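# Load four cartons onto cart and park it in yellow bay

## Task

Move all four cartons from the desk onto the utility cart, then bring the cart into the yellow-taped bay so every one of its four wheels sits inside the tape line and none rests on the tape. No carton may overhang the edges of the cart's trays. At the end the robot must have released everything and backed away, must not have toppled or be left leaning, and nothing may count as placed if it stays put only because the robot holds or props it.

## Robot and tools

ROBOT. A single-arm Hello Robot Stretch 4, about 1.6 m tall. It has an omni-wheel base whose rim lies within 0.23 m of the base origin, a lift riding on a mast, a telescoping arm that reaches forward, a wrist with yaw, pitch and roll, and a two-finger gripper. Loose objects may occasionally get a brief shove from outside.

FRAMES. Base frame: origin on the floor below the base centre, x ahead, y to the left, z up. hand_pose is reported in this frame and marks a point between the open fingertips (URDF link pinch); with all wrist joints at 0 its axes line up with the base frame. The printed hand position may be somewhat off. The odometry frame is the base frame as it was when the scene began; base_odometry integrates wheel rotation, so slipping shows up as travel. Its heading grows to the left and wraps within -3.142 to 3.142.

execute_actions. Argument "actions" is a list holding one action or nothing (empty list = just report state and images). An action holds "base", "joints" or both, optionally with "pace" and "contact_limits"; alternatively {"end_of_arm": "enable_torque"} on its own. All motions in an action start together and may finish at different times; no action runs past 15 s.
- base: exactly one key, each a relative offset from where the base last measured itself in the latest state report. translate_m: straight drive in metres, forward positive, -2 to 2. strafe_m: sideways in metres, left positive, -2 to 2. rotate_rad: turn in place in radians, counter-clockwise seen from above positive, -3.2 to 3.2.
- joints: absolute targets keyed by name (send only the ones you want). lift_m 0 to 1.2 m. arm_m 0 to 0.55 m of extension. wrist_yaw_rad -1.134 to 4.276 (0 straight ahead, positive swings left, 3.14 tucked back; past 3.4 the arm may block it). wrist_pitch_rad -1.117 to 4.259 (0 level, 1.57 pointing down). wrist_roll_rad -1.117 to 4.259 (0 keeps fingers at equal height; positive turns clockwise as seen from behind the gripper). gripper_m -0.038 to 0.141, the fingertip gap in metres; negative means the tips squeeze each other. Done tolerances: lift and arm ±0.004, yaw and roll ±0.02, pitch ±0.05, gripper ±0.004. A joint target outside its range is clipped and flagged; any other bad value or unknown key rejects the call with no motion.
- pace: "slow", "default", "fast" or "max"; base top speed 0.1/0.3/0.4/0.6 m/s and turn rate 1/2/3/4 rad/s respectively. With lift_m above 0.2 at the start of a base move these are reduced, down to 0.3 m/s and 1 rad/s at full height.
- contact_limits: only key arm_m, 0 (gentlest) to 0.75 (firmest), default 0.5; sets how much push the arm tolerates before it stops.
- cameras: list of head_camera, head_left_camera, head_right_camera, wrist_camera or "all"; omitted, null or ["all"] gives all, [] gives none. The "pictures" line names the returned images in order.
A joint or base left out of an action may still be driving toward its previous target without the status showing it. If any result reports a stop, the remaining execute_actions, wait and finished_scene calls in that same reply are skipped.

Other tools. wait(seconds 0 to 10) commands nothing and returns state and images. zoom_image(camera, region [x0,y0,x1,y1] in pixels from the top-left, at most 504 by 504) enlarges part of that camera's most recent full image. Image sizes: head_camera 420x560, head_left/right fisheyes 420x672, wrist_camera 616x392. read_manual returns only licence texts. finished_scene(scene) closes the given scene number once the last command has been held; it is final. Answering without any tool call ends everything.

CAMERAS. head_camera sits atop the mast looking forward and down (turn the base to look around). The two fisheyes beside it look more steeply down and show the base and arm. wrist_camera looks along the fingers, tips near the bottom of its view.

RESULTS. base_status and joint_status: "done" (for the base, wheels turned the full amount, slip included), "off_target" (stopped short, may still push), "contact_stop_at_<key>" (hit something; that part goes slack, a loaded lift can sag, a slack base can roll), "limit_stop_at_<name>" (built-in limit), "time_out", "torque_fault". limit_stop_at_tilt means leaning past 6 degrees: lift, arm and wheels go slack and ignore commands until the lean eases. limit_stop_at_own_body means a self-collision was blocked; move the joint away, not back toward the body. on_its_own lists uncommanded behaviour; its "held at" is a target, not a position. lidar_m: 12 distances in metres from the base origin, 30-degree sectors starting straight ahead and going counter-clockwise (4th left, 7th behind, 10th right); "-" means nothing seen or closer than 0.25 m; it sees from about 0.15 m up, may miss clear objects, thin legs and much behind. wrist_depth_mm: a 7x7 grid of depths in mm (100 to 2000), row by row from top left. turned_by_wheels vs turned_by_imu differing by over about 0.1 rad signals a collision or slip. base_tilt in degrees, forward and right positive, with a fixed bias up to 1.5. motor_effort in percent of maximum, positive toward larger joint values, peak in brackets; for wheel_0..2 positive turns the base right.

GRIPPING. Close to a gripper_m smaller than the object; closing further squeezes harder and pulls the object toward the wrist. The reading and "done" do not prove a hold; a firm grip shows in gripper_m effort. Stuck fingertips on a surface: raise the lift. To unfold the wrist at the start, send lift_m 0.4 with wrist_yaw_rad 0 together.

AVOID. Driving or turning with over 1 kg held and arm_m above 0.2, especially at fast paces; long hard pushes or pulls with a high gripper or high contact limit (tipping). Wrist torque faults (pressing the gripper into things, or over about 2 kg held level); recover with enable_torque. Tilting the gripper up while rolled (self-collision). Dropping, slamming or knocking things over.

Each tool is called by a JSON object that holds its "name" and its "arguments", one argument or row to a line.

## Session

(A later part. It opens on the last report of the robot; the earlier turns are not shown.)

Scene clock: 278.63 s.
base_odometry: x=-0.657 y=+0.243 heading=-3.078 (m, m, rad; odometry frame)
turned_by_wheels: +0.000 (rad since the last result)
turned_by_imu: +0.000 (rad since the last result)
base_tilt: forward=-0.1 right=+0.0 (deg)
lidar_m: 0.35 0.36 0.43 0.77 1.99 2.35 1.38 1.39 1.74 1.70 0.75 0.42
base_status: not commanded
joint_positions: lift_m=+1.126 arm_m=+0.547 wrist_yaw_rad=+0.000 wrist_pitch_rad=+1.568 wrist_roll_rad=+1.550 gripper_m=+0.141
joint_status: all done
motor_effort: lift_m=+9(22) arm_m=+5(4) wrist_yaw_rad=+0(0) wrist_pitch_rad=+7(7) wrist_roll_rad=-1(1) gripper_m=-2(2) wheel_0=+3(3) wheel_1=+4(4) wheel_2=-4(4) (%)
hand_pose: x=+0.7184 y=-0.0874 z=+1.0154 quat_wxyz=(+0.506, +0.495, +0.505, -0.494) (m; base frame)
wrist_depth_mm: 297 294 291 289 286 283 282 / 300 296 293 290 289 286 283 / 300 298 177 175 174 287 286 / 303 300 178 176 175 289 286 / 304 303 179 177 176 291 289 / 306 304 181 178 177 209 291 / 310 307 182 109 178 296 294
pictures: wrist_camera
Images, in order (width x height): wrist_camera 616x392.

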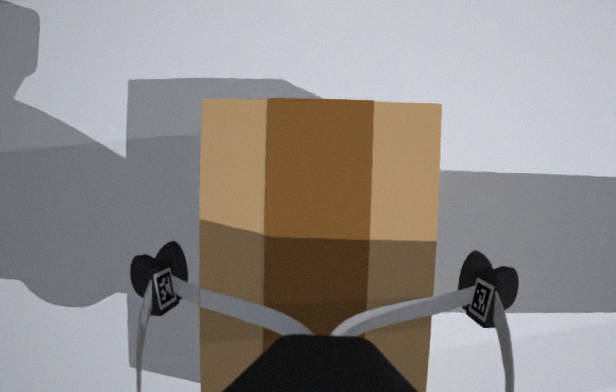

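{"name": "execute_actions", "arguments": {
  "actions": [
    {"joints":{"gripper_m":0.03}}
  ],
  "cameras": []
}}

{"name": "execute_actions", "arguments": {
  "actions": [
    {"joints":{"lift_m":1.2}}
  ],
  "cameras": []
}}

{"name": "execute_actions", "arguments": {
  "actions": [
    {"joints":{"arm_m":0.05},"base":{"translate_m":-0.35}}
  ],
  "cameras": []
}}

{"name": "execute_actions", "arguments": {
  "actions": [
    {"base":{"rotate_rad":-2.3}}
  ],
  "cameras": ["head_camera","head_left_camera"]
}}

Scene clock: 288.13 s.
base_odometry: x=-0.657 y=+0.243 heading=-3.078 (m, m, rad; odometry frame)
turned_by_wheels: +0.000 (rad since the last result)
turned_by_imu: +0.002 (rad since the last result)
base_tilt: forward=-0.2 right=+0.2 (deg)
lidar_m: 0.35 0.33 0.44 0.75 1.97 2.35 1.39 1.40 1.73 1.70 0.75 0.40
base_status: not commanded
joint_positions: lift_m=+1.125 arm_m=+0.547 wrist_yaw_rad=+0.000 wrist_pitch_rad=+1.570 wrist_roll_rad=+1.550 gripper_m=+0.031
joint_status: all done
motor_effort: lift_m=+14(14) arm_m=+4(4) wrist_yaw_rad=+0(1) wrist_pitch_rad=+1(9) wrist_roll_rad=+0(0) gripper_m=-29(30) wheel_0=+3(2) wheel_1=+4(4) wheel_2=-4(4) (%)
hand_pose: x=+0.7179 y=-0.0874 z=+1.0150 quat_wxyz=(+0.506, +0.495, +0.505, -0.494) (m; base frame)
wrist_depth_mm: 290 289 287 285 282 281 279 / 291 291 287 285 283 282 281 / 296 293 160 159 157 285 283 / 297 296 162 160 159 285 285 / 298 298 163 161 160 287 286 / 301 178 164 163 161 171 289 / 304 300 167 109 162 291 -
pictures: none
No camera images: the call's "cameras" was empty. Leave "cameras" out to get every camera's image.

Scene clock: 289.40 s.
base_odometry: x=-0.657 y=+0.243 heading=-3.078 (m, m, rad; odometry frame)
turned_by_wheels: +0.000 (rad since the last result)
turned_by_imu: +0.000 (rad since the last result)
base_tilt: forward=-0.2 right=+0.0 (deg)
lidar_m: 0.32 0.33 0.41 0.79 2.00 2.35 1.40 1.41 1.75 1.70 0.75 0.41
base_status: not commanded
joint_positions: lift_m=+1.198 arm_m=+0.547 wrist_yaw_rad=+0.000 wrist_pitch_rad=+1.570 wrist_roll_rad=+1.550 gripper_m=+0.031
joint_status: all done
joint sent to its limit — the command would take lift_m past its upper limit, so that joint was sent only as far as its limit.
motor_effort: lift_m=+23(23) arm_m=+4(4) wrist_yaw_rad=+1(1) wrist_pitch_rad=+1(1) wrist_roll_rad=+0(0) gripper_m=-30(27) wheel_0=+3(3) wheel_1=+4(4) wheel_2=-4(4) (%)
hand_pose: x=+0.7178 y=-0.0874 z=+1.0878 quat_wxyz=(+0.506, +0.495, +0.505, -0.494) (m; base frame)
wrist_depth_mm: 364 359 357 355 353 351 347 / 364 364 357 355 353 353 351 / 370 368 160 158 157 355 353 / 370 368 162 160 158 357 355 / 375 370 163 161 160 362 357 / 377 178 165 163 161 171 362 / 377 377 167 109 162 368 -
pictures: none
No camera images: the call's "cameras" was empty. Leave "cameras" out to get every camera's image.

Scene clock: 292.07 s.
base_odometry: x=-0.307 y=+0.265 heading=-3.079 (m, m, rad; odometry frame)
turned_by_wheels: +0.000 (rad since the last result)
turned_by_imu: +0.001 (rad since the last result)
base_tilt: forward=-0.1 right=+0.0 (deg)
lidar_m: 0.25 0.69 0.82 1.92 1.94 2.25 1.00 1.07 1.74 1.64 1.79 0.25
base_status: done
joint_positions: lift_m=+1.198 arm_m=+0.051 wrist_yaw_rad=+0.000 wrist_pitch_rad=+1.570 wrist_roll_rad=+1.550 gripper_m=+0.031
joint_status: all done
motor_effort: lift_m=+23(23) arm_m=-4(4) wrist_yaw_rad=+2(0) wrist_pitch_rad=+0(3) wrist_roll_rad=-1(1) gripper_m=-28(31) wheel_0=-2(9) wheel_1=-3(8) wheel_2=+0(13) (%)
hand_pose: x=+0.2219 y=-0.0874 z=+1.0878 quat_wxyz=(+0.505, +0.495, +0.505, -0.495) (m; base frame)
wrist_depth_mm: 1336 1308 1308 1281 1281 1281 1229 / 1308 1336 1281 1308 1281 1281 1281 / 1336 1336 161 158 158 1255 1255 / 1336 1308 162 160 158 661 1308 / 1366 1336 164 161 160 1281 1281 / 1366 179 164 163 161 172 1308 / 1366 1336 166 109 162 1308 1308
pictures: none
No camera images: the call's "cameras" was empty. Leave "cameras" out to get every camera's image.

Scene clock: 295.63 s.
base_odometry: x=-0.307 y=+0.265 heading=+0.905 (m, m, rad; odometry frame)
turned_by_wheels: -2.299 (rad since the last result)
turned_by_imu: -2.364 (rad since the last result)
base_tilt: forward=-0.3 right=+0.0 (deg)
lidar_m: 0.25 1.66 1.79 0.98 0.71 0.68 0.72 1.97 1.91 2.03 2.68 0.25
base_status: done
joint_positions: lift_m=+1.198 arm_m=+0.051 wrist_yaw_rad=+0.000 wrist_pitch_rad=+1.570 wrist_roll_rad=+1.550 gripper_m=+0.031
joint_status: not commanded
motor_effort: lift_m=+23(23) arm_m=-4(4) wrist_yaw_rad=+2(2) wrist_pitch_rad=+1(1) wrist_roll_rad=-1(1) gripper_m=-29(31) wheel_0=+2(6) wheel_1=+3(9) wheel_2=+3(8) (%)
hand_pose: x=+0.2219 y=-0.0874 z=+1.0878 quat_wxyz=(+0.505, +0.495, +0.505, -0.495) (m; base frame)
wrist_depth_mm: 1138 1281 1308 1308 1281 1255 1255 / 1308 1308 1308 1255 1281 1281 1255 / 1336 1281 160 158 158 1255 1255 / 1308 1308 162 160 159 654 1281 / 1366 1336 163 161 160 1308 1281 / 1366 177 165 163 162 171 1308 / 1366 1336 167 109 163 1336 1336
pictures: head_camera, head_left_camera
Images, in order (width x height): head_camera 420x560, head_left_camera 420x672.

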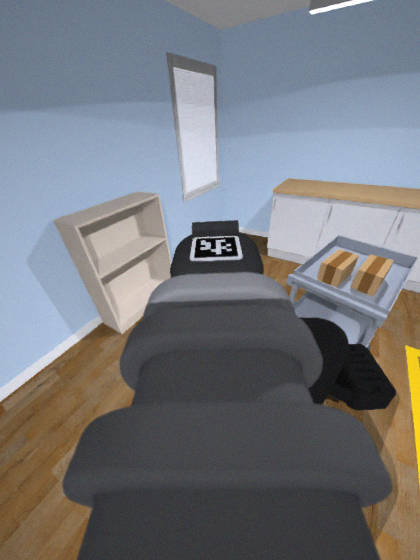

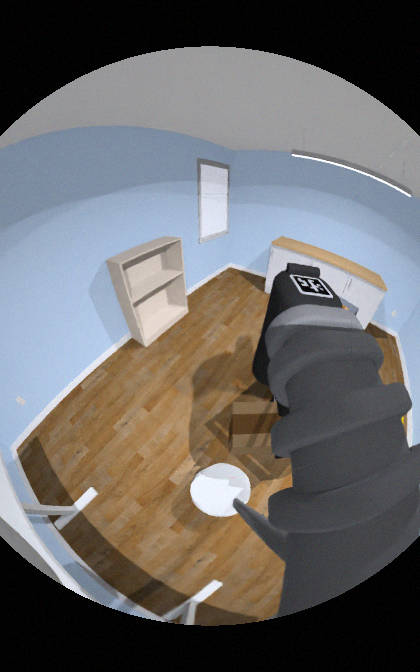

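{"name": "execute_actions", "arguments": {
  "actions": [
    {"base":{"rotate_rad":-0.35}}
  ],
  "cameras": []
}}

{"name": "execute_actions", "arguments": {
  "actions": [
    {"base":{"translate_m":0.45},"joints":{"arm_m":0.45}}
  ],
  "cameras": ["wrist_camera","head_left_camera"]
}}

Scene clock: 304.37 s.
base_odometry: x=-0.307 y=+0.265 heading=+0.556 (m, m, rad; odometry frame)
turned_by_wheels: -0.349 (rad since the last result)
turned_by_imu: -0.357 (rad since the last result)
base_tilt: forward=-0.3 right=+0.0 (deg)
lidar_m: 0.25 1.82 1.66 1.77 0.87 0.68 0.69 0.85 1.93 1.91 2.19 0.25
base_status: done
joint_positions: lift_m=+1.198 arm_m=+0.051 wrist_yaw_rad=+0.000 wrist_pitch_rad=+1.570 wrist_roll_rad=+1.550 gripper_m=+0.031
joint_status: not commanded
motor_effort: lift_m=+23(23) arm_m=-4(4) wrist_yaw_rad=+1(2) wrist_pitch_rad=+0(1) wrist_roll_rad=-1(1) gripper_m=-30(29) wheel_0=+4(8) wheel_1=+5(9) wheel_2=+5(8) (%)
hand_pose: x=+0.2219 y=-0.0874 z=+1.0878 quat_wxyz=(+0.505, +0.495, +0.505, -0.495) (m; base frame)
wrist_depth_mm: 1336 1281 1308 1281 1255 1281 1255 / 1160 1308 1308 1308 1281 1281 1255 / 1182 1308 160 159 157 1255 1255 / 1308 1366 162 160 158 661 1281 / 1366 1336 163 161 160 1308 1308 / 1336 178 164 163 161 171 1308 / 1366 1366 167 109 163 1308 1308
pictures: none
No camera images: the call's "cameras" was empty. Leave "cameras" out to get every camera's image.

Scene clock: 307.37 s.
base_odometry: x=+0.075 y=+0.503 heading=+0.556 (m, m, rad; odometry frame)
turned_by_wheels: +0.000 (rad since the last result)
turned_by_imu: +0.000 (rad since the last result)
base_tilt: forward=-0.2 right=+0.2 (deg)
lidar_m: 0.54 1.72 1.41 1.70 1.40 1.15 1.10 1.35 2.02 2.00 2.27 0.56
base_status: done
joint_positions: lift_m=+1.198 arm_m=+0.449 wrist_yaw_rad=+0.000 wrist_pitch_rad=+1.570 wrist_roll_rad=+1.550 gripper_m=+0.031
joint_status: all done
motor_effort: lift_m=+23(23) arm_m=+4(5) wrist_yaw_rad=+1(3) wrist_pitch_rad=+2(1) wrist_roll_rad=-1(0) gripper_m=-28(30) wheel_0=+1(8) wheel_1=+3(8) wheel_2=-3(12) (%)
hand_pose: x=+0.6205 y=-0.0874 z=+1.0879 quat_wxyz=(+0.506, +0.495, +0.505, -0.494) (m; base frame)
wrist_depth_mm: 404 399 512 508 1008 1281 1229 / 404 404 399 508 442 1281 1281 / 530 521 160 159 157 1281 1255 / 1336 525 162 160 159 1078 1078 / 1336 1366 163 161 160 1078 1078 / 1366 178 165 163 162 171 1308 / 1366 1366 167 109 162 1308 1308
pictures: head_left_camera, wrist_camera
Images, in order (width x height): head_left_camera 420x672, wrist_camera 616x392.

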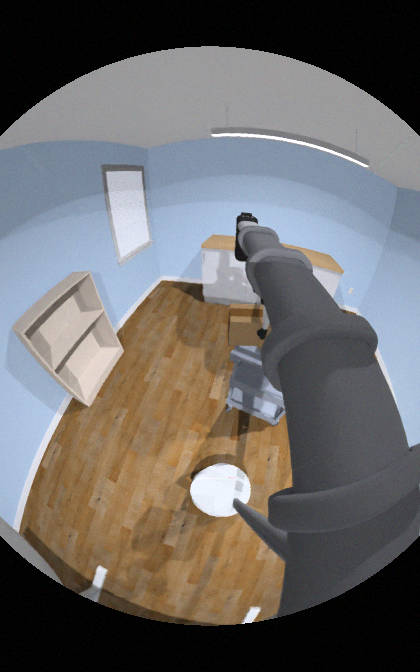

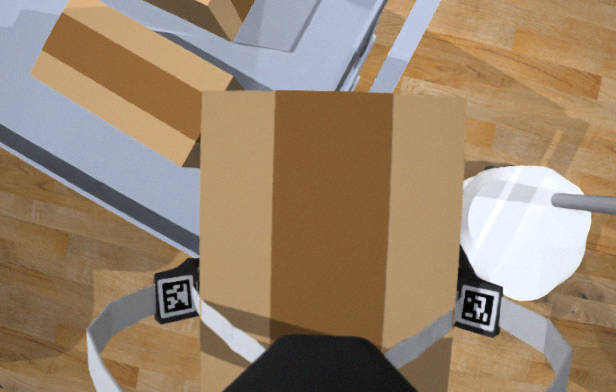

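{"name": "execute_actions", "arguments": {
  "actions": [
    {"base":{"translate_m":0.3},"joints":{"arm_m":0.55,"wrist_roll_rad":0.47}}
  ],
  "cameras": ["wrist_camera"]
}}

Scene clock: 314.57 s.
base_odometry: x=+0.329 y=+0.661 heading=+0.557 (m, m, rad; odometry frame)
turned_by_wheels: +0.000 (rad since the last result)
turned_by_imu: +0.001 (rad since the last result)
base_tilt: forward=-0.2 right=+0.1 (deg)
lidar_m: 0.30 1.99 1.33 1.33 1.81 1.44 1.43 2.47 2.07 2.06 0.33 0.27
base_status: done
joint_positions: lift_m=+1.198 arm_m=+0.547 wrist_yaw_rad=+0.000 wrist_pitch_rad=+1.570 wrist_roll_rad=+0.470 gripper_m=+0.031
joint_status: all done
joint sent to its limit — the command would take arm_m past its upper limit, so that joint was sent only as far as its limit.
motor_effort: lift_m=+23(23) arm_m=+4(6) wrist_yaw_rad=+1(2) wrist_pitch_rad=+2(2) wrist_roll_rad=-2(7) gripper_m=-29(28) wheel_0=+4(7) wheel_1=+3(10) wheel_2=-3(12) (%)
hand_pose: x=+0.7178 y=-0.0874 z=+1.0879 quat_wxyz=(+0.688, +0.165, +0.687, -0.165) (m; base frame)
wrist_depth_mm: 1308 1281 1281 1255 504 496 492 / 1308 1308 1308 1308 500 500 496 / 1336 1336 160 158 158 504 500 / 1366 1336 162 160 159 480 504 / 1366 1366 163 161 160 394 394 / 1397 178 165 163 162 171 397 / 1366 1366 167 109 163 402 -
pictures: wrist_camera
Images, in order (width x height): wrist_camera 616x392.

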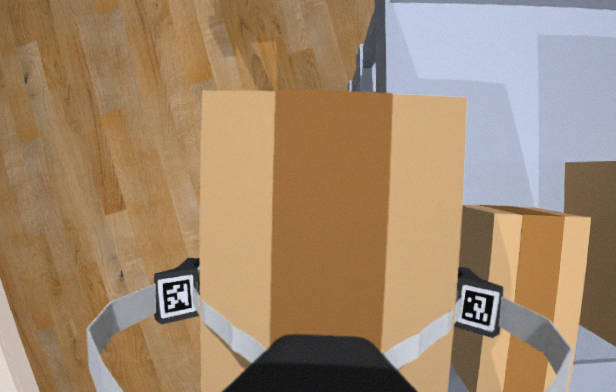

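{"name": "execute_actions", "arguments": {
  "actions": [
    {"base":{"strafe_m":-0.2},"pace":"slow"}
  ],
  "cameras": ["wrist_camera","head_right_camera"]
}}

Scene clock: 324.67 s.
base_odometry: x=+0.435 y=+0.492 heading=+0.557 (m, m, rad; odometry frame)
turned_by_wheels: +0.000 (rad since the last result)
turned_by_imu: +0.002 (rad since the last result)
base_tilt: forward=-0.1 right=+0.1 (deg)
lidar_m: 0.25 0.30 1.53 1.50 2.08 1.49 1.49 2.26 1.89 1.86 0.25 0.25
base_status: done
joint_positions: lift_m=+1.198 arm_m=+0.547 wrist_yaw_rad=+0.000 wrist_pitch_rad=+1.570 wrist_roll_rad=+0.470 gripper_m=+0.031
joint_status: not commanded
motor_effort: lift_m=+23(23) arm_m=+4(4) wrist_yaw_rad=+1(1) wrist_pitch_rad=+1(1) wrist_roll_rad=-2(2) gripper_m=-28(29) wheel_0=+3(10) wheel_1=-4(8) wheel_2=+0(3) (%)
hand_pose: x=+0.7177 y=-0.0874 z=+1.0879 quat_wxyz=(+0.688, +0.165, +0.687, -0.165) (m; base frame)
wrist_depth_mm: 1308 1281 1308 878 878 866 473 / 1336 1308 508 508 504 496 492 / 1336 1366 160 158 157 500 504 / 1366 1366 162 160 159 512 508 / 1366 1308 163 161 160 394 402 / 1397 178 164 163 161 171 397 / 1397 1366 166 108 162 402 402
pictures: head_right_camera, wrist_camera
Images, in order (width x height): head_right_camera 420x672, wrist_camera 616x392.

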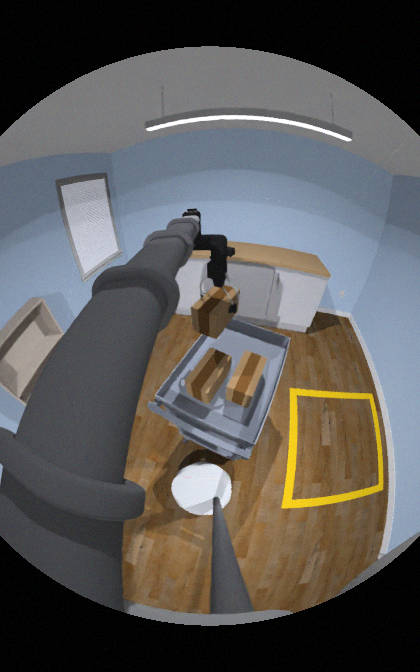

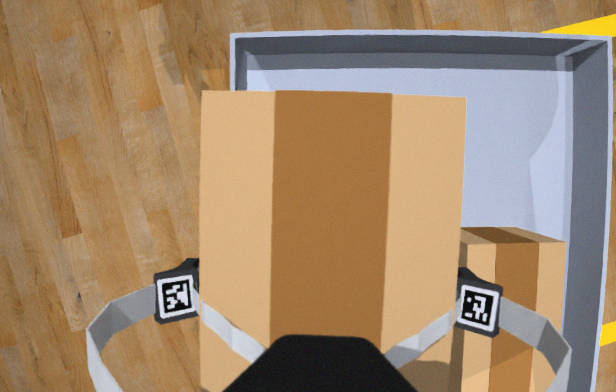

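{"name": "execute_actions", "arguments": {
  "actions": [
    {"base":{"strafe_m":0.0,"translate_m":0.0}}
  ],
  "cameras": []
}}

action 0: "base" must hold exactly one of rotate_rad, strafe_m, translate_m; got {"strafe_m": 0.0, "translate_m": 0.0}

{"name": "execute_actions", "arguments": {
  "actions": [
    {"base":{"translate_m":0.18},"pace":"slow"}
  ],
  "cameras": ["wrist_camera"]
}}

Scene clock: 339.63 s.
base_odometry: x=+0.587 y=+0.587 heading=+0.557 (m, m, rad; odometry frame)
turned_by_wheels: +0.000 (rad since the last result)
turned_by_imu: +0.002 (rad since the last result)
base_tilt: forward=-0.1 right=+0.2 (deg)
lidar_m: 0.25 0.25 1.50 1.48 2.03 1.67 2.07 2.31 1.89 1.91 0.25 0.25
base_status: done
joint_positions: lift_m=+1.198 arm_m=+0.547 wrist_yaw_rad=+0.000 wrist_pitch_rad=+1.570 wrist_roll_rad=+0.470 gripper_m=+0.031
joint_status: not commanded
motor_effort: lift_m=+23(23) arm_m=+4(4) wrist_yaw_rad=+2(1) wrist_pitch_rad=+1(2) wrist_roll_rad=-3(2) gripper_m=-30(31) wheel_0=+5(9) wheel_1=+4(7) wheel_2=-6(11) (%)
hand_pose: x=+0.7177 y=-0.0874 z=+1.0879 quat_wxyz=(+0.688, +0.165, +0.687, -0.165) (m; base frame)
wrist_depth_mm: 1281 1281 1308 1281 1229 1229 1255 / 1308 1308 1281 1281 1255 1229 1255 / 1336 1336 160 158 157 500 500 / 1366 1336 162 160 158 508 504 / 1336 1366 163 162 160 512 508 / 1397 178 165 163 162 171 433 / 1366 1366 166 109 162 430 -
pictures: wrist_camera
Images, in order (width x height): wrist_camera 616x392.

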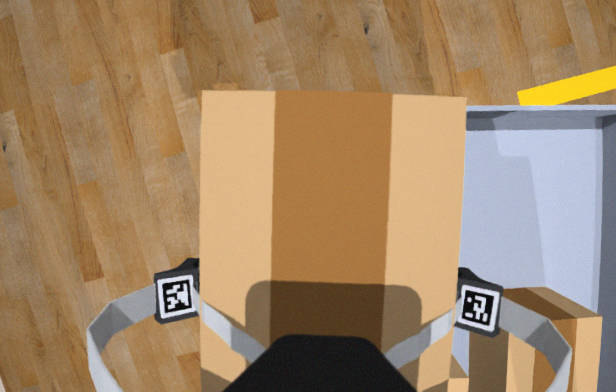

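{"name": "execute_actions", "arguments": {
  "actions": [
    {"joints":{"lift_m":1.07}}
  ],
  "cameras": ["wrist_camera","head_right_camera"]
}}

Scene clock: 345.17 s.
base_odometry: x=+0.587 y=+0.587 heading=+0.557 (m, m, rad; odometry frame)
turned_by_wheels: +0.000 (rad since the last result)
turned_by_imu: +0.001 (rad since the last result)
base_tilt: forward=-0.3 right=+0.0 (deg)
lidar_m: 0.25 0.25 1.51 1.49 1.98 1.67 2.07 2.31 1.92 1.91 0.25 0.25
base_status: not commanded
joint_positions: lift_m=+1.070 arm_m=+0.547 wrist_yaw_rad=+0.000 wrist_pitch_rad=+1.570 wrist_roll_rad=+0.470 gripper_m=+0.031
joint_status: all done
motor_effort: lift_m=+14(21) arm_m=+4(4) wrist_yaw_rad=+1(2) wrist_pitch_rad=+1(0) wrist_roll_rad=-2(2) gripper_m=-29(30) wheel_0=+5(5) wheel_1=+4(4) wheel_2=-6(6) (%)
hand_pose: x=+0.7177 y=-0.0874 z=+0.9600 quat_wxyz=(+0.688, +0.165, +0.687, -0.165) (m; base frame)
wrist_depth_mm: 1182 1182 1182 1160 1138 1138 1118 / 1182 1205 1160 1138 314 377 377 / 1205 1205 160 159 157 377 379 / 1229 1205 162 160 159 382 382 / 1229 1205 163 161 160 387 382 / 1229 178 165 163 161 171 387 / 1229 1205 167 109 163 392 -
pictures: head_right_camera, wrist_camera
Images, in order (width x height): head_right_camera 420x672, wrist_camera 616x392.

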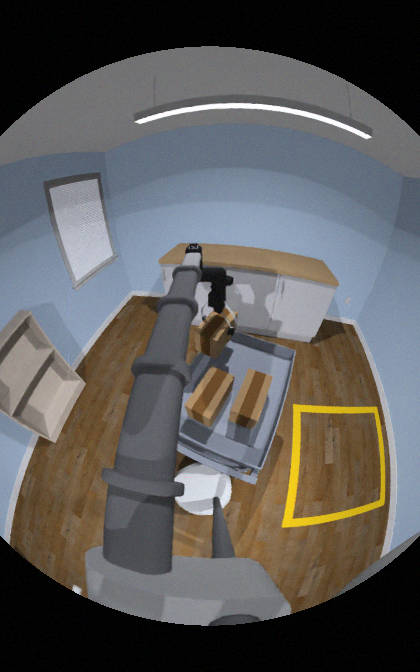

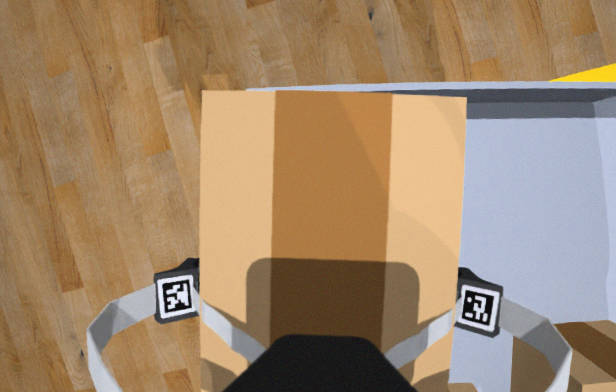

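{"name": "execute_actions", "arguments": {
  "actions": [
    {"base":{"strafe_m":-0.08},"joints":{"arm_m":0.5},"pace":"slow"}
  ],
  "cameras": ["wrist_camera"]
}}

Scene clock: 351.67 s.
base_odometry: x=+0.629 y=+0.519 heading=+0.557 (m, m, rad; odometry frame)
turned_by_wheels: +0.000 (rad since the last result)
turned_by_imu: +0.002 (rad since the last result)
base_tilt: forward=-0.2 right=+0.0 (deg)
lidar_m: 0.25 0.25 1.59 1.58 2.14 1.68 2.05 2.23 1.85 1.83 2.05 0.25
base_status: done
joint_positions: lift_m=+1.070 arm_m=+0.501 wrist_yaw_rad=+0.000 wrist_pitch_rad=+1.570 wrist_roll_rad=+0.470 gripper_m=+0.031
joint_status: all done
motor_effort: lift_m=+14(14) arm_m=-5(6) wrist_yaw_rad=+2(1) wrist_pitch_rad=+1(1) wrist_roll_rad=-2(2) gripper_m=-30(30) wheel_0=+8(10) wheel_1=-3(8) wheel_2=+0(5) (%)
hand_pose: x=+0.6720 y=-0.0874 z=+0.9600 quat_wxyz=(+0.688, +0.165, +0.687, -0.165) (m; base frame)
wrist_depth_mm: 1182 1182 1160 1138 732 723 1138 / 1160 366 366 357 368 375 373 / 1205 394 161 159 158 379 379 / 1205 394 162 160 158 384 382 / 1229 399 163 161 160 387 387 / 1255 178 164 163 162 171 384 / 1255 382 167 109 162 274 -
pictures: wrist_camera
Images, in order (width x height): wrist_camera 616x392.

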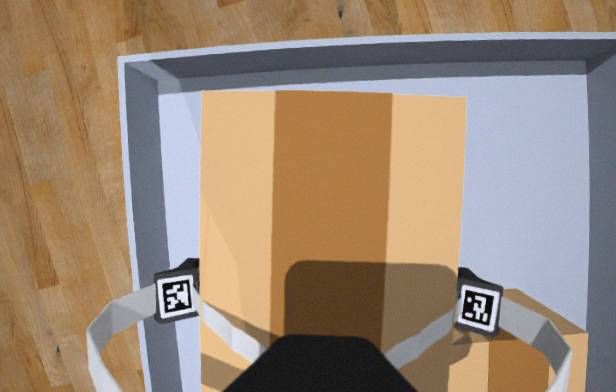

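{"name": "execute_actions", "arguments": {
  "actions": [
    {"joints":{"lift_m":0.96}}
  ],
  "cameras": ["wrist_camera"]
}}

Scene clock: 356.40 s.
base_odometry: x=+0.629 y=+0.519 heading=+0.557 (m, m, rad; odometry frame)
turned_by_wheels: +0.000 (rad since the last result)
turned_by_imu: +0.001 (rad since the last result)
base_tilt: forward=+0.0 right=+0.0 (deg)
lidar_m: 0.25 0.25 1.59 1.56 2.12 1.69 2.03 2.19 1.84 1.82 2.05 0.25
base_status: not commanded
joint_positions: lift_m=+0.960 arm_m=+0.501 wrist_yaw_rad=+0.000 wrist_pitch_rad=+1.570 wrist_roll_rad=+0.470 gripper_m=+0.031
joint_status: all done
motor_effort: lift_m=+14(13) arm_m=-5(5) wrist_yaw_rad=+1(2) wrist_pitch_rad=+1(1) wrist_roll_rad=-2(2) gripper_m=-31(30) wheel_0=+8(8) wheel_1=-3(3) wheel_2=+0(0) (%)
hand_pose: x=+0.6720 y=-0.0874 z=+0.8500 quat_wxyz=(+0.688, +0.165, +0.687, -0.165) (m; base frame)
wrist_depth_mm: 227 256 270 273 271 267 265 / 233 281 278 276 273 271 268 / 233 285 160 158 157 272 271 / 242 287 162 160 158 274 273 / 240 289 163 161 160 278 276 / 248 178 165 163 161 171 277 / 244 293 167 109 163 249 -
pictures: wrist_camera
Images, in order (width x height): wrist_camera 616x392.

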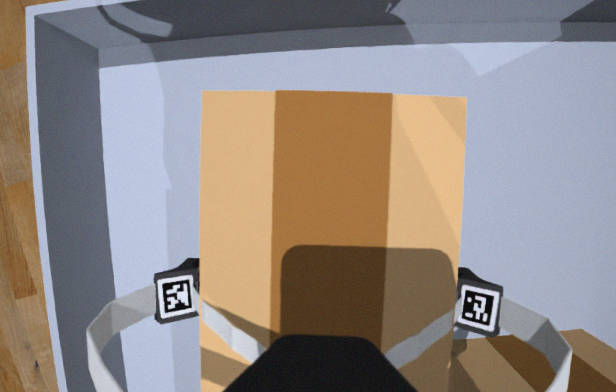

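{"name": "execute_actions", "arguments": {
  "actions": [
    {"joints":{"gripper_m":0.11}}
  ],
  "cameras": []
}}

{"name": "execute_actions", "arguments": {
  "actions": [
    {"joints":{"lift_m":1.2}}
  ],
  "cameras": ["wrist_camera"]
}}

Scene clock: 362.97 s.
base_odometry: x=+0.630 y=+0.519 heading=+0.557 (m, m, rad; odometry frame)
turned_by_wheels: +0.000 (rad since the last result)
turned_by_imu: +0.001 (rad since the last result)
base_tilt: forward=-0.2 right=+0.1 (deg)
lidar_m: 0.25 0.25 1.53 1.57 2.13 1.69 2.06 2.20 1.83 1.82 2.04 0.25
base_status: not commanded
joint_positions: lift_m=+0.961 arm_m=+0.501 wrist_yaw_rad=-0.001 wrist_pitch_rad=+1.571 wrist_roll_rad=+0.470 gripper_m=+0.110
joint_status: all done
motor_effort: lift_m=+11(14) arm_m=-3(5) wrist_yaw_rad=+3(5) wrist_pitch_rad=-4(14) wrist_roll_rad=-2(3) gripper_m=-3(29) wheel_0=+4(7) wheel_1=-2(3) wheel_2=+0(0) (%)
hand_pose: x=+0.6713 y=-0.0874 z=+0.8502 quat_wxyz=(+0.687, +0.165, +0.688, -0.165) (m; base frame)
wrist_depth_mm: 234 250 265 273 274 274 272 / 247 289 287 283 281 279 276 / 245 291 170 167 167 279 278 / 244 293 172 169 168 282 279 / 254 294 173 171 170 283 282 / 251 283 174 173 170 197 286 / 1138 297 176 108 172 250 245
pictures: none
No camera images: the call's "cameras" was empty. Leave "cameras" out to get every camera's image.

Scene clock: 365.03 s.
base_odometry: x=+0.630 y=+0.519 heading=+0.557 (m, m, rad; odometry frame)
turned_by_wheels: +0.000 (rad since the last result)
turned_by_imu: +0.001 (rad since the last result)
base_tilt: forward=-0.1 right=+0.0 (deg)
lidar_m: 0.25 0.25 1.59 1.58 2.12 1.67 2.06 2.20 1.84 1.83 2.01 0.25
base_status: not commanded
joint_positions: lift_m=+1.198 arm_m=+0.501 wrist_yaw_rad=+0.000 wrist_pitch_rad=+1.570 wrist_roll_rad=+0.470 gripper_m=+0.110
joint_status: all done
joint sent to its limit — the command would take lift_m past its upper limit, so that joint was sent only as far as its limit.
motor_effort: lift_m=+22(24) arm_m=-4(3) wrist_yaw_rad=+1(1) wrist_pitch_rad=+1(7) wrist_roll_rad=-2(2) gripper_m=-3(5) wheel_0=+4(4) wheel_1=-2(2) wheel_2=+0(0) (%)
hand_pose: x=+0.6718 y=-0.0874 z=+1.0879 quat_wxyz=(+0.688, +0.165, +0.687, -0.165) (m; base frame)
wrist_depth_mm: 1308 1308 1308 1281 1281 1255 1255 / 1308 1308 517 512 508 500 1255 / 1336 1308 517 512 508 500 480 / 1366 1336 517 402 512 508 488 / 1366 1336 521 404 517 512 492 / 1366 1366 469 407 407 402 500 / 1430 1366 539 109 410 407 904
pictures: wrist_camera
Images, in order (width x height): wrist_camera 616x392.

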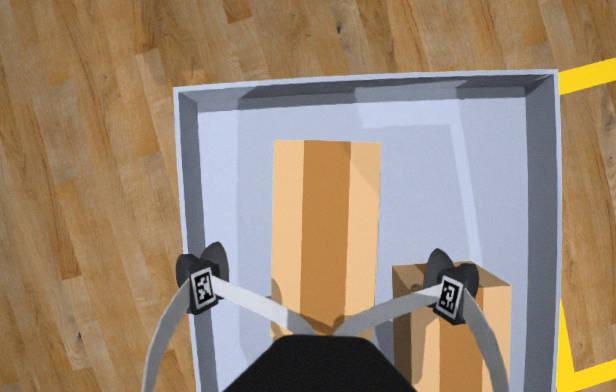

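{"name": "execute_actions", "arguments": {
  "actions": [
    {"joints":{"arm_m":0.1,"wrist_roll_rad":1.5,"gripper_m":0.141},"base":{"translate_m":-0.4}}
  ],
  "cameras": []
}}

{"name": "execute_actions", "arguments": {
  "actions": [
    {"base":{"rotate_rad":2.55}}
  ],
  "cameras": []
}}

{"name": "execute_actions", "arguments": {
  "actions": [
    {"base":{"translate_m":0.65}}
  ],
  "cameras": ["head_camera","head_right_camera"]
}}

Scene clock: 373.70 s.
base_odometry: x=+0.290 y=+0.307 heading=+0.557 (m, m, rad; odometry frame)
turned_by_wheels: +0.000 (rad since the last result)
turned_by_imu: +0.002 (rad since the last result)
base_tilt: forward=+0.0 right=+0.1 (deg)
lidar_m: 0.52 0.66 1.66 1.96 1.55 1.28 1.28 2.14 1.77 1.76 1.91 0.51
base_status: done
joint_positions: lift_m=+1.198 arm_m=+0.101 wrist_yaw_rad=+0.000 wrist_pitch_rad=+1.570 wrist_roll_rad=+1.500 gripper_m=+0.141
joint_status: all done
motor_effort: lift_m=+22(22) arm_m=-4(5) wrist_yaw_rad=+2(1) wrist_pitch_rad=+0(0) wrist_roll_rad=-1(8) gripper_m=-2(2) wheel_0=-2(6) wheel_1=-2(9) wheel_2=+0(13) (%)
hand_pose: x=+0.2718 y=-0.0874 z=+1.0879 quat_wxyz=(+0.518, +0.482, +0.517, -0.482) (m; base frame)
wrist_depth_mm: 1336 1308 1281 1281 1255 1255 1255 / 854 1308 1308 1308 1281 1255 1255 / 530 750 1336 1308 1308 1281 1281 / 530 788 1308 1281 1098 1078 1281 / 492 854 1336 1336 1118 1078 1281 / 492 866 1336 1336 1118 218 1308 / 715 1366 1366 109 1308 1308 1308
pictures: none
No camera images: the call's "cameras" was empty. Leave "cameras" out to get every camera's image.

Scene clock: 377.53 s.
base_odometry: x=+0.290 y=+0.307 heading=+3.106 (m, m, rad; odometry frame)
turned_by_wheels: +2.549 (rad since the last result)
turned_by_imu: +2.623 (rad since the last result)
base_tilt: forward=-0.1 right=+0.0 (deg)
lidar_m: 1.28 1.27 2.20 1.77 1.75 1.96 0.57 0.49 0.65 1.65 1.67 1.58
base_status: done
joint_positions: lift_m=+1.198 arm_m=+0.101 wrist_yaw_rad=+0.000 wrist_pitch_rad=+1.570 wrist_roll_rad=+1.500 gripper_m=+0.141
joint_status: not commanded
motor_effort: lift_m=+22(22) arm_m=-4(5) wrist_yaw_rad=+2(2) wrist_pitch_rad=+0(0) wrist_roll_rad=-1(0) gripper_m=+0(2) wheel_0=-2(5) wheel_1=-4(9) wheel_2=-4(9) (%)
hand_pose: x=+0.2718 y=-0.0874 z=+1.0879 quat_wxyz=(+0.518, +0.482, +0.517, -0.482) (m; base frame)
wrist_depth_mm: 1336 1308 1308 1308 1281 1255 1255 / 1308 1308 1308 1281 1308 1308 1281 / 1308 1308 1308 1336 1281 1281 1281 / 1336 1308 1308 1281 1098 1098 1281 / 1366 1336 1308 1308 1078 1098 1281 / 1366 1366 1336 1308 1098 218 1308 / 1366 1366 1366 109 1336 1308 1308
pictures: none
No camera images: the call's "cameras" was empty. Leave "cameras" out to get every camera's image.

Scene clock: 381.17 s.
base_odometry: x=-0.360 y=+0.331 heading=+3.106 (m, m, rad; odometry frame)
turned_by_wheels: +0.000 (rad since the last result)
turned_by_imu: +0.000 (rad since the last result)
base_tilt: forward=-0.2 right=+0.0 (deg)
lidar_m: 0.66 0.65 0.73 2.01 1.95 2.20 1.20 1.18 1.78 1.61 1.74 0.86
base_status: done
joint_positions: lift_m=+1.198 arm_m=+0.101 wrist_yaw_rad=+0.000 wrist_pitch_rad=+1.570 wrist_roll_rad=+1.500 gripper_m=+0.141
joint_status: not commanded
motor_effort: lift_m=+22(22) arm_m=-4(4) wrist_yaw_rad=+2(2) wrist_pitch_rad=+0(0) wrist_roll_rad=+0(0) gripper_m=+0(1) wheel_0=+3(9) wheel_1=+1(9) wheel_2=-3(13) (%)
hand_pose: x=+0.2718 y=-0.0874 z=+1.0879 quat_wxyz=(+0.518, +0.482, +0.517, -0.482) (m; base frame)
wrist_depth_mm: 1308 1308 1281 1281 1281 1281 1255 / 1336 1308 1308 1281 1308 1281 1255 / 1336 1308 1308 1281 1281 1281 1281 / 1366 1336 1308 1281 1098 1098 1281 / 1336 1336 1308 1336 1078 1098 1281 / 1336 1336 1336 1308 1118 218 1308 / 1366 1366 1366 109 1308 1308 1336
pictures: head_camera, head_right_camera
Images, in order (width x height): head_camera 420x560, head_right_camera 420x672.

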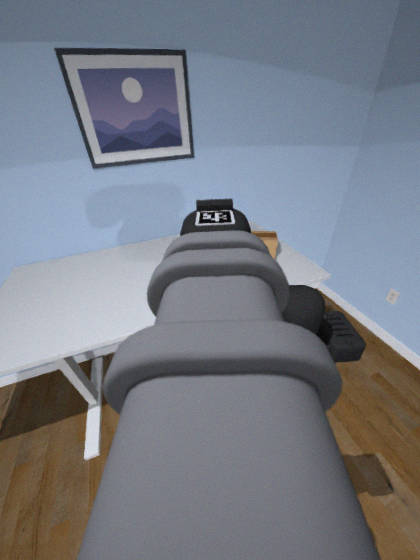

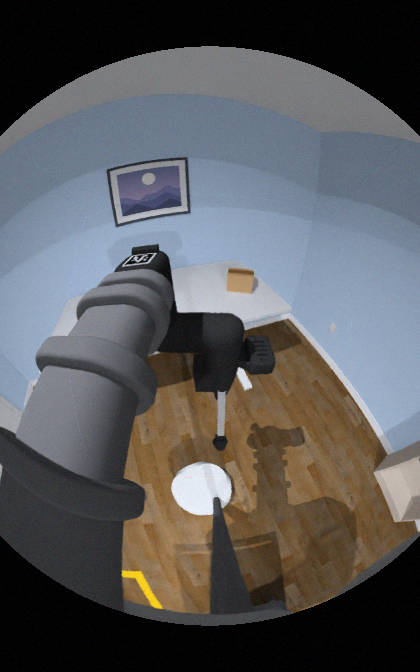

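{"name": "execute_actions", "arguments": {
  "actions": [
    {"base":{"translate_m":0.3},"joints":{"arm_m":0.52}}
  ],
  "cameras": ["wrist_camera"]
}}

Scene clock: 387.63 s.
base_odometry: x=-0.659 y=+0.341 heading=+3.106 (m, m, rad; odometry frame)
turned_by_wheels: +0.000 (rad since the last result)
turned_by_imu: +0.001 (rad since the last result)
base_tilt: forward=-0.1 right=+0.1 (deg)
lidar_m: 0.37 0.35 0.44 0.70 2.07 2.30 1.50 1.48 1.68 1.64 1.61 0.49
base_status: done
joint_positions: lift_m=+1.198 arm_m=+0.519 wrist_yaw_rad=+0.000 wrist_pitch_rad=+1.570 wrist_roll_rad=+1.500 gripper_m=+0.141
joint_status: all done
motor_effort: lift_m=+22(22) arm_m=+4(7) wrist_yaw_rad=+1(1) wrist_pitch_rad=+1(1) wrist_roll_rad=+0(0) gripper_m=-2(0) wheel_0=+2(6) wheel_1=+4(9) wheel_2=-3(13) (%)
hand_pose: x=+0.6905 y=-0.0874 z=+1.0880 quat_wxyz=(+0.518, +0.482, +0.517, -0.482) (m; base frame)
wrist_depth_mm: 246 244 256 355 353 351 1255 / 248 246 282 359 357 353 1255 / 370 248 320 362 359 355 1255 / 370 370 366 366 364 359 1060 / 375 373 368 368 364 359 1098 / 379 375 373 368 368 219 362 / 379 379 375 108 368 366 364
pictures: wrist_camera
Images, in order (width x height): wrist_camera 616x392.

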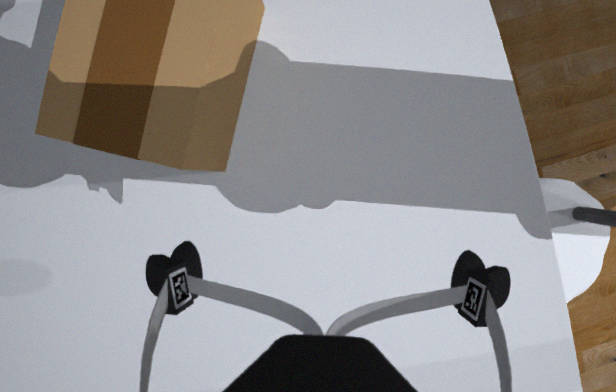

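{"name": "execute_actions", "arguments": {
  "actions": [
    {"base":{"strafe_m":-0.2},"joints":{"wrist_roll_rad":1.7,"arm_m":0.55}}
  ],
  "cameras": []
}}

{"name": "execute_actions", "arguments": {
  "actions": [
    {"base":{"translate_m":0.07}}
  ],
  "cameras": ["wrist_camera"]
}}

Scene clock: 395.50 s.
base_odometry: x=-0.652 y=+0.541 heading=+3.106 (m, m, rad; odometry frame)
turned_by_wheels: +0.000 (rad since the last result)
turned_by_imu: +0.001 (rad since the last result)
base_tilt: forward=-0.2 right=+0.0 (deg)
lidar_m: 0.44 0.45 0.49 0.79 2.28 2.54 1.48 1.50 1.51 1.45 1.43 0.58
base_status: done
joint_positions: lift_m=+1.198 arm_m=+0.546 wrist_yaw_rad=+0.000 wrist_pitch_rad=+1.570 wrist_roll_rad=+1.700 gripper_m=+0.141
joint_status: all done
joint sent to its limit — the command would take arm_m past its upper limit, so that joint was sent only as far as its limit.
motor_effort: lift_m=+22(22) arm_m=+5(6) wrist_yaw_rad=+1(1) wrist_pitch_rad=+1(1) wrist_roll_rad=+0(1) gripper_m=+0(1) wheel_0=+1(11) wheel_1=-1(13) wheel_2=+0(2) (%)
hand_pose: x=+0.7177 y=-0.0874 z=+1.0880 quat_wxyz=(+0.467, +0.531, +0.467, -0.531) (m; base frame)
wrist_depth_mm: 1308 1308 1308 357 355 1255 1255 / 1229 1308 362 362 357 1281 1255 / 1042 368 364 364 355 1118 1078 / 373 368 366 364 362 362 1078 / 375 252 266 368 362 359 1078 / 375 254 252 368 366 218 1281 / 379 255 252 109 370 366 364
pictures: none
No camera images: the call's "cameras" was empty. Leave "cameras" out to get every camera's image.

Scene clock: 396.83 s.
base_odometry: x=-0.722 y=+0.544 heading=+3.106 (m, m, rad; odometry frame)
turned_by_wheels: +0.000 (rad since the last result)
turned_by_imu: +0.000 (rad since the last result)
base_tilt: forward=-0.1 right=+0.0 (deg)
lidar_m: 0.38 0.37 0.42 0.73 2.28 2.57 1.54 2.91 1.53 1.43 1.41 0.47
base_status: done
joint_positions: lift_m=+1.198 arm_m=+0.547 wrist_yaw_rad=+0.000 wrist_pitch_rad=+1.570 wrist_roll_rad=+1.700 gripper_m=+0.141
joint_status: not commanded
motor_effort: lift_m=+22(22) arm_m=+4(4) wrist_yaw_rad=+1(1) wrist_pitch_rad=+1(1) wrist_roll_rad=+0(0) gripper_m=-1(1) wheel_0=+1(8) wheel_1=+1(8) wheel_2=+0(12) (%)
hand_pose: x=+0.7177 y=-0.0874 z=+1.0880 quat_wxyz=(+0.467, +0.531, +0.467, -0.531) (m; base frame)
wrist_depth_mm: 1281 1281 1308 1255 355 353 1281 / 1118 1281 1281 362 357 355 1281 / 976 368 366 362 359 357 1078 / 375 368 366 364 362 359 357 / 375 373 249 248 366 359 359 / 379 375 250 249 364 218 362 / 382 377 254 109 370 366 364
pictures: wrist_camera
Images, in order (width x height): wrist_camera 616x392.

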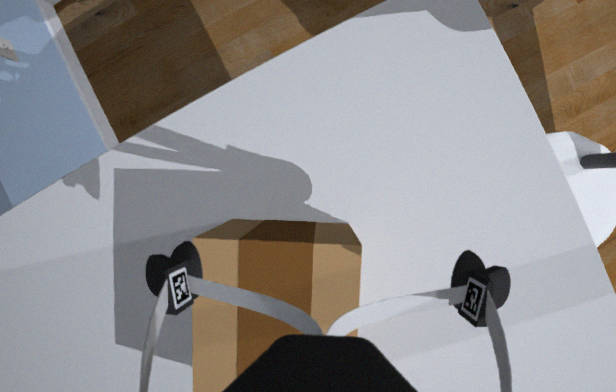

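{"name": "execute_actions", "arguments": {
  "actions": [
    {"base":{"strafe_m":0.09}}
  ],
  "cameras": []
}}

{"name": "execute_actions", "arguments": {
  "actions": [
    {"base":{"translate_m":0.03}}
  ],
  "cameras": ["wrist_camera"]
}}

Scene clock: 407.80 s.
base_odometry: x=-0.725 y=+0.454 heading=+3.106 (m, m, rad; odometry frame)
turned_by_wheels: +0.000 (rad since the last result)
turned_by_imu: +0.001 (rad since the last result)
base_tilt: forward=-0.2 right=+0.0 (deg)
lidar_m: 0.36 0.31 0.38 0.66 2.19 2.46 1.54 1.55 1.58 1.51 1.48 0.45
base_status: done
joint_positions: lift_m=+1.198 arm_m=+0.547 wrist_yaw_rad=+0.000 wrist_pitch_rad=+1.570 wrist_roll_rad=+1.700 gripper_m=+0.141
joint_status: not commanded
motor_effort: lift_m=+22(22) arm_m=+4(4) wrist_yaw_rad=+1(2) wrist_pitch_rad=+1(1) wrist_roll_rad=+0(0) gripper_m=+0(0) wheel_0=-2(11) wheel_1=+0(16) wheel_2=+0(0) (%)
hand_pose: x=+0.7177 y=-0.0874 z=+1.0880 quat_wxyz=(+0.467, +0.531, +0.467, -0.531) (m; base frame)
wrist_depth_mm: 1205 1308 357 357 353 351 1255 / 931 364 362 357 355 355 1255 / 370 368 246 244 359 357 353 / 373 368 249 247 359 359 357 / 377 373 250 248 364 359 359 / 379 373 251 249 366 217 362 / 382 377 375 109 370 366 364
pictures: none
No camera images: the call's "cameras" was empty. Leave "cameras" out to get every camera's image.

Scene clock: 408.77 s.
base_odometry: x=-0.755 y=+0.455 heading=+3.106 (m, m, rad; odometry frame)
turned_by_wheels: +0.000 (rad since the last result)
turned_by_imu: +0.000 (rad since the last result)
base_tilt: forward=-0.1 right=+0.2 (deg)
lidar_m: 0.33 0.29 0.35 0.63 2.21 2.45 1.58 1.58 1.62 1.50 1.48 0.39
base_status: done
joint_positions: lift_m=+1.198 arm_m=+0.547 wrist_yaw_rad=+0.000 wrist_pitch_rad=+1.570 wrist_roll_rad=+1.700 gripper_m=+0.141
joint_status: not commanded
motor_effort: lift_m=+22(22) arm_m=+4(4) wrist_yaw_rad=+1(1) wrist_pitch_rad=+1(1) wrist_roll_rad=+0(0) gripper_m=-2(1) wheel_0=+2(7) wheel_1=+2(9) wheel_2=-2(10) (%)
hand_pose: x=+0.7177 y=-0.0874 z=+1.0880 quat_wxyz=(+0.467, +0.531, +0.467, -0.531) (m; base frame)
wrist_depth_mm: 1182 1308 359 357 355 351 349 / 931 366 364 357 355 353 353 / 373 368 246 245 357 355 353 / 373 370 249 246 359 359 355 / 375 373 250 247 364 359 359 / 379 375 252 249 249 211 359 / 382 379 375 109 368 366 364
pictures: wrist_camera
Images, in order (width x height): wrist_camera 616x392.

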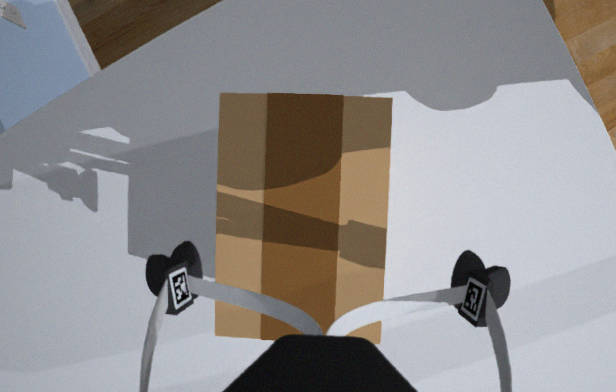

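{"name": "execute_actions", "arguments": {
  "actions": [
    {"joints":{"lift_m":1.125}}
  ],
  "cameras": ["wrist_camera"]
}}

{"name": "execute_actions", "arguments": {
  "actions": [
    {"joints":{"gripper_m":0.03}}
  ],
  "cameras": []
}}

{"name": "execute_actions", "arguments": {
  "actions": [
    {"joints":{"lift_m":1.2}}
  ],
  "cameras": []
}}

{"name": "execute_actions", "arguments": {
  "actions": [
    {"joints":{"arm_m":0.05},"base":{"translate_m":-0.35}}
  ],
  "cameras": []
}}

{"name": "execute_actions", "arguments": {
  "actions": [
    {"base":{"rotate_rad":-2.75}}
  ],
  "cameras": ["head_camera","head_right_camera"]
}}

Scene clock: 417.43 s.
base_odometry: x=-0.755 y=+0.455 heading=+3.106 (m, m, rad; odometry frame)
turned_by_wheels: +0.000 (rad since the last result)
turned_by_imu: +0.001 (rad since the last result)
base_tilt: forward=-0.1 right=+0.0 (deg)
lidar_m: 0.33 0.30 0.37 0.58 2.21 2.47 1.52 1.56 1.61 1.49 1.46 0.41
base_status: not commanded
joint_positions: lift_m=+1.126 arm_m=+0.547 wrist_yaw_rad=+0.001 wrist_pitch_rad=+1.565 wrist_roll_rad=+1.700 gripper_m=+0.141
joint_status: all done
motor_effort: lift_m=+9(20) arm_m=+3(4) wrist_yaw_rad=-2(3) wrist_pitch_rad=+15(17) wrist_roll_rad=+0(0) gripper_m=-3(3) wheel_0=+2(2) wheel_1=+2(2) wheel_2=-2(2) (%)
hand_pose: x=+0.7194 y=-0.0874 z=+1.0154 quat_wxyz=(+0.469, +0.532, +0.466, -0.529) (m; base frame)
wrist_depth_mm: 1078 296 291 289 286 283 281 / 298 296 177 174 173 286 285 / 301 300 178 175 174 287 285 / 303 301 178 176 175 290 286 / 306 301 180 177 177 291 290 / 309 304 180 179 178 211 291 / 309 307 183 109 179 296 291
pictures: wrist_camera
Images, in order (width x height): wrist_camera 616x392.

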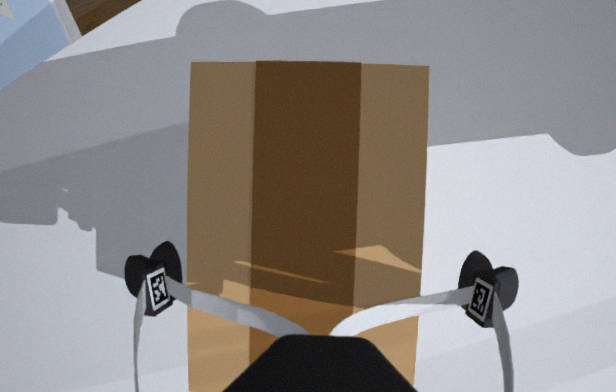

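Scene clock: 419.53 s.
base_odometry: x=-0.755 y=+0.455 heading=+3.106 (m, m, rad; odometry frame)
turned_by_wheels: +0.000 (rad since the last result)
turned_by_imu: +0.001 (rad since the last result)
base_tilt: forward=-0.2 right=+0.0 (deg)
lidar_m: 0.33 0.31 0.37 0.58 2.20 2.45 1.53 1.55 1.61 1.49 1.48 0.41
base_status: not commanded
joint_positions: lift_m=+1.125 arm_m=+0.547 wrist_yaw_rad=+0.000 wrist_pitch_rad=+1.569 wrist_roll_rad=+1.700 gripper_m=+0.031
joint_status: all done
motor_effort: lift_m=+14(14) arm_m=+4(4) wrist_yaw_rad=+0(3) wrist_pitch_rad=+2(17) wrist_roll_rad=+0(0) gripper_m=-29(31) wheel_0=+2(2) wheel_1=+2(2) wheel_2=-2(2) (%)
hand_pose: x=+0.7180 y=-0.0874 z=+1.0150 quat_wxyz=(+0.467, +0.531, +0.467, -0.531) (m; base frame)
wrist_depth_mm: 1008 287 287 283 282 281 278 / 294 290 164 162 161 282 281 / 294 293 165 163 161 283 282 / 296 296 165 163 162 287 285 / 300 298 165 163 161 287 286 / 301 178 165 163 163 171 289 / 301 301 166 109 162 291 -
pictures: none
No camera images: the call's "cameras" was empty. Leave "cameras" out to get every camera's image.

Scene clock: 420.80 s.
base_odometry: x=-0.755 y=+0.455 heading=+3.106 (m, m, rad; odometry frame)
turned_by_wheels: +0.000 (rad since the last result)
turned_by_imu: +0.000 (rad since the last result)
base_tilt: forward=-0.1 right=+0.1 (deg)
lidar_m: 0.33 0.30 0.37 0.61 2.20 2.49 1.59 1.56 1.59 1.52 1.48 0.41
base_status: not commanded
joint_positions: lift_m=+1.198 arm_m=+0.547 wrist_yaw_rad=+0.000 wrist_pitch_rad=+1.570 wrist_roll_rad=+1.700 gripper_m=+0.031
joint_status: all done
joint sent to its limit — the command would take lift_m past its upper limit, so that joint was sent only as far as its limit.
motor_effort: lift_m=+24(24) arm_m=+4(3) wrist_yaw_rad=+0(0) wrist_pitch_rad=+2(2) wrist_roll_rad=+0(0) gripper_m=-31(29) wheel_0=+1(2) wheel_1=+2(2) wheel_2=-2(2) (%)
hand_pose: x=+0.7179 y=-0.0874 z=+1.0878 quat_wxyz=(+0.467, +0.531, +0.467, -0.531) (m; base frame)
wrist_depth_mm: 1160 1308 359 357 353 351 349 / 931 366 165 163 162 351 349 / 368 368 165 163 161 355 353 / 370 368 165 163 162 357 355 / 373 370 165 163 162 357 359 / 377 178 165 163 163 171 359 / 379 377 166 109 162 366 -
pictures: none
No camera images: the call's "cameras" was empty. Leave "cameras" out to get every camera's image.

Scene clock: 423.47 s.
base_odometry: x=-0.405 y=+0.442 heading=+3.106 (m, m, rad; odometry frame)
turned_by_wheels: +0.000 (rad since the last result)
turned_by_imu: +0.001 (rad since the last result)
base_tilt: forward=-0.2 right=+0.1 (deg)
lidar_m: 0.65 0.63 0.74 2.13 2.11 2.30 1.23 1.21 1.65 1.54 0.25 0.25
base_status: done
joint_positions: lift_m=+1.198 arm_m=+0.051 wrist_yaw_rad=+0.000 wrist_pitch_rad=+1.570 wrist_roll_rad=+1.700 gripper_m=+0.031
joint_status: all done
motor_effort: lift_m=+24(24) arm_m=-4(4) wrist_yaw_rad=+2(0) wrist_pitch_rad=+1(4) wrist_roll_rad=-1(0) gripper_m=-31(29) wheel_0=-3(8) wheel_1=-2(8) wheel_2=+0(11) (%)
hand_pose: x=+0.2220 y=-0.0874 z=+1.0878 quat_wxyz=(+0.467, +0.531, +0.466, -0.531) (m; base frame)
wrist_depth_mm: 1308 1281 1281 1255 1255 1255 1255 / 1336 1308 164 163 161 1281 1255 / 1308 1281 165 163 162 1308 1281 / 1336 1336 165 163 162 707 480 / 1366 1336 165 163 162 1308 1308 / 1366 177 165 163 163 171 1281 / 1366 1366 166 108 162 1308 1308
pictures: none
No camera images: the call's "cameras" was empty. Leave "cameras" out to get every camera's image.

Scene clock: 427.50 s.
base_odometry: x=-0.405 y=+0.442 heading=+0.357 (m, m, rad; odometry frame)
turned_by_wheels: -2.749 (rad since the last result)
turned_by_imu: -2.826 (rad since the last result)
base_tilt: forward=-0.2 right=+0.0 (deg)
lidar_m: 1.18 1.92 1.52 1.61 0.99 0.67 0.66 0.66 0.95 2.10 0.25 0.25
base_status: done
joint_positions: lift_m=+1.198 arm_m=+0.051 wrist_yaw_rad=+0.000 wrist_pitch_rad=+1.570 wrist_roll_rad=+1.700 gripper_m=+0.031
joint_status: not commanded
motor_effort: lift_m=+24(24) arm_m=-4(5) wrist_yaw_rad=+1(2) wrist_pitch_rad=+1(2) wrist_roll_rad=-1(1) gripper_m=-30(30) wheel_0=+5(7) wheel_1=+4(7) wheel_2=+4(8) (%)
hand_pose: x=+0.2220 y=-0.0874 z=+1.0878 quat_wxyz=(+0.467, +0.531, +0.467, -0.531) (m; base frame)
wrist_depth_mm: 1308 1281 1281 1281 1281 1281 1255 / 1308 1308 164 162 161 1255 1255 / 1308 1308 165 163 162 1281 1281 / 1308 1336 165 163 162 715 484 / 1366 1336 165 163 162 1308 1281 / 1366 178 166 163 163 172 1308 / 1336 1336 166 109 162 1281 1336
pictures: head_camera, head_right_camera
Images, in order (width x height): head_camera 420x560, head_right_camera 420x672.

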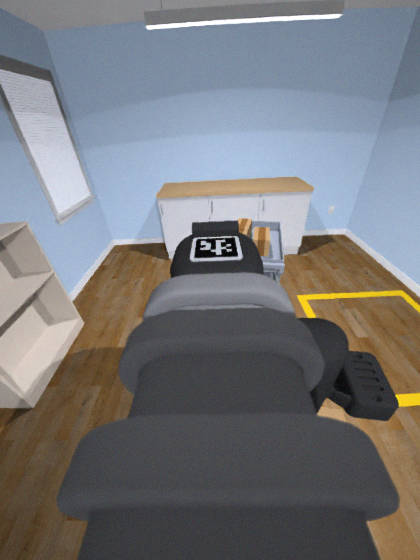

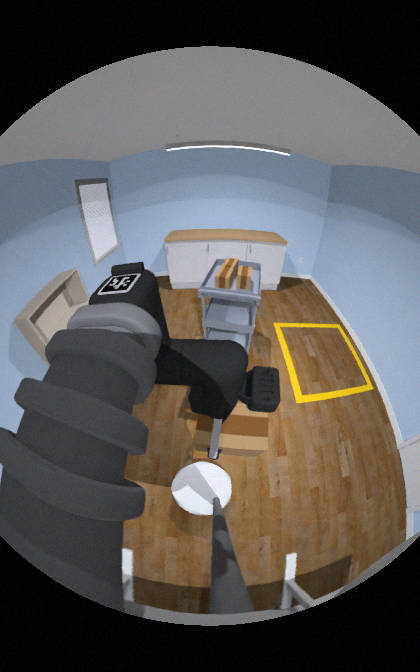

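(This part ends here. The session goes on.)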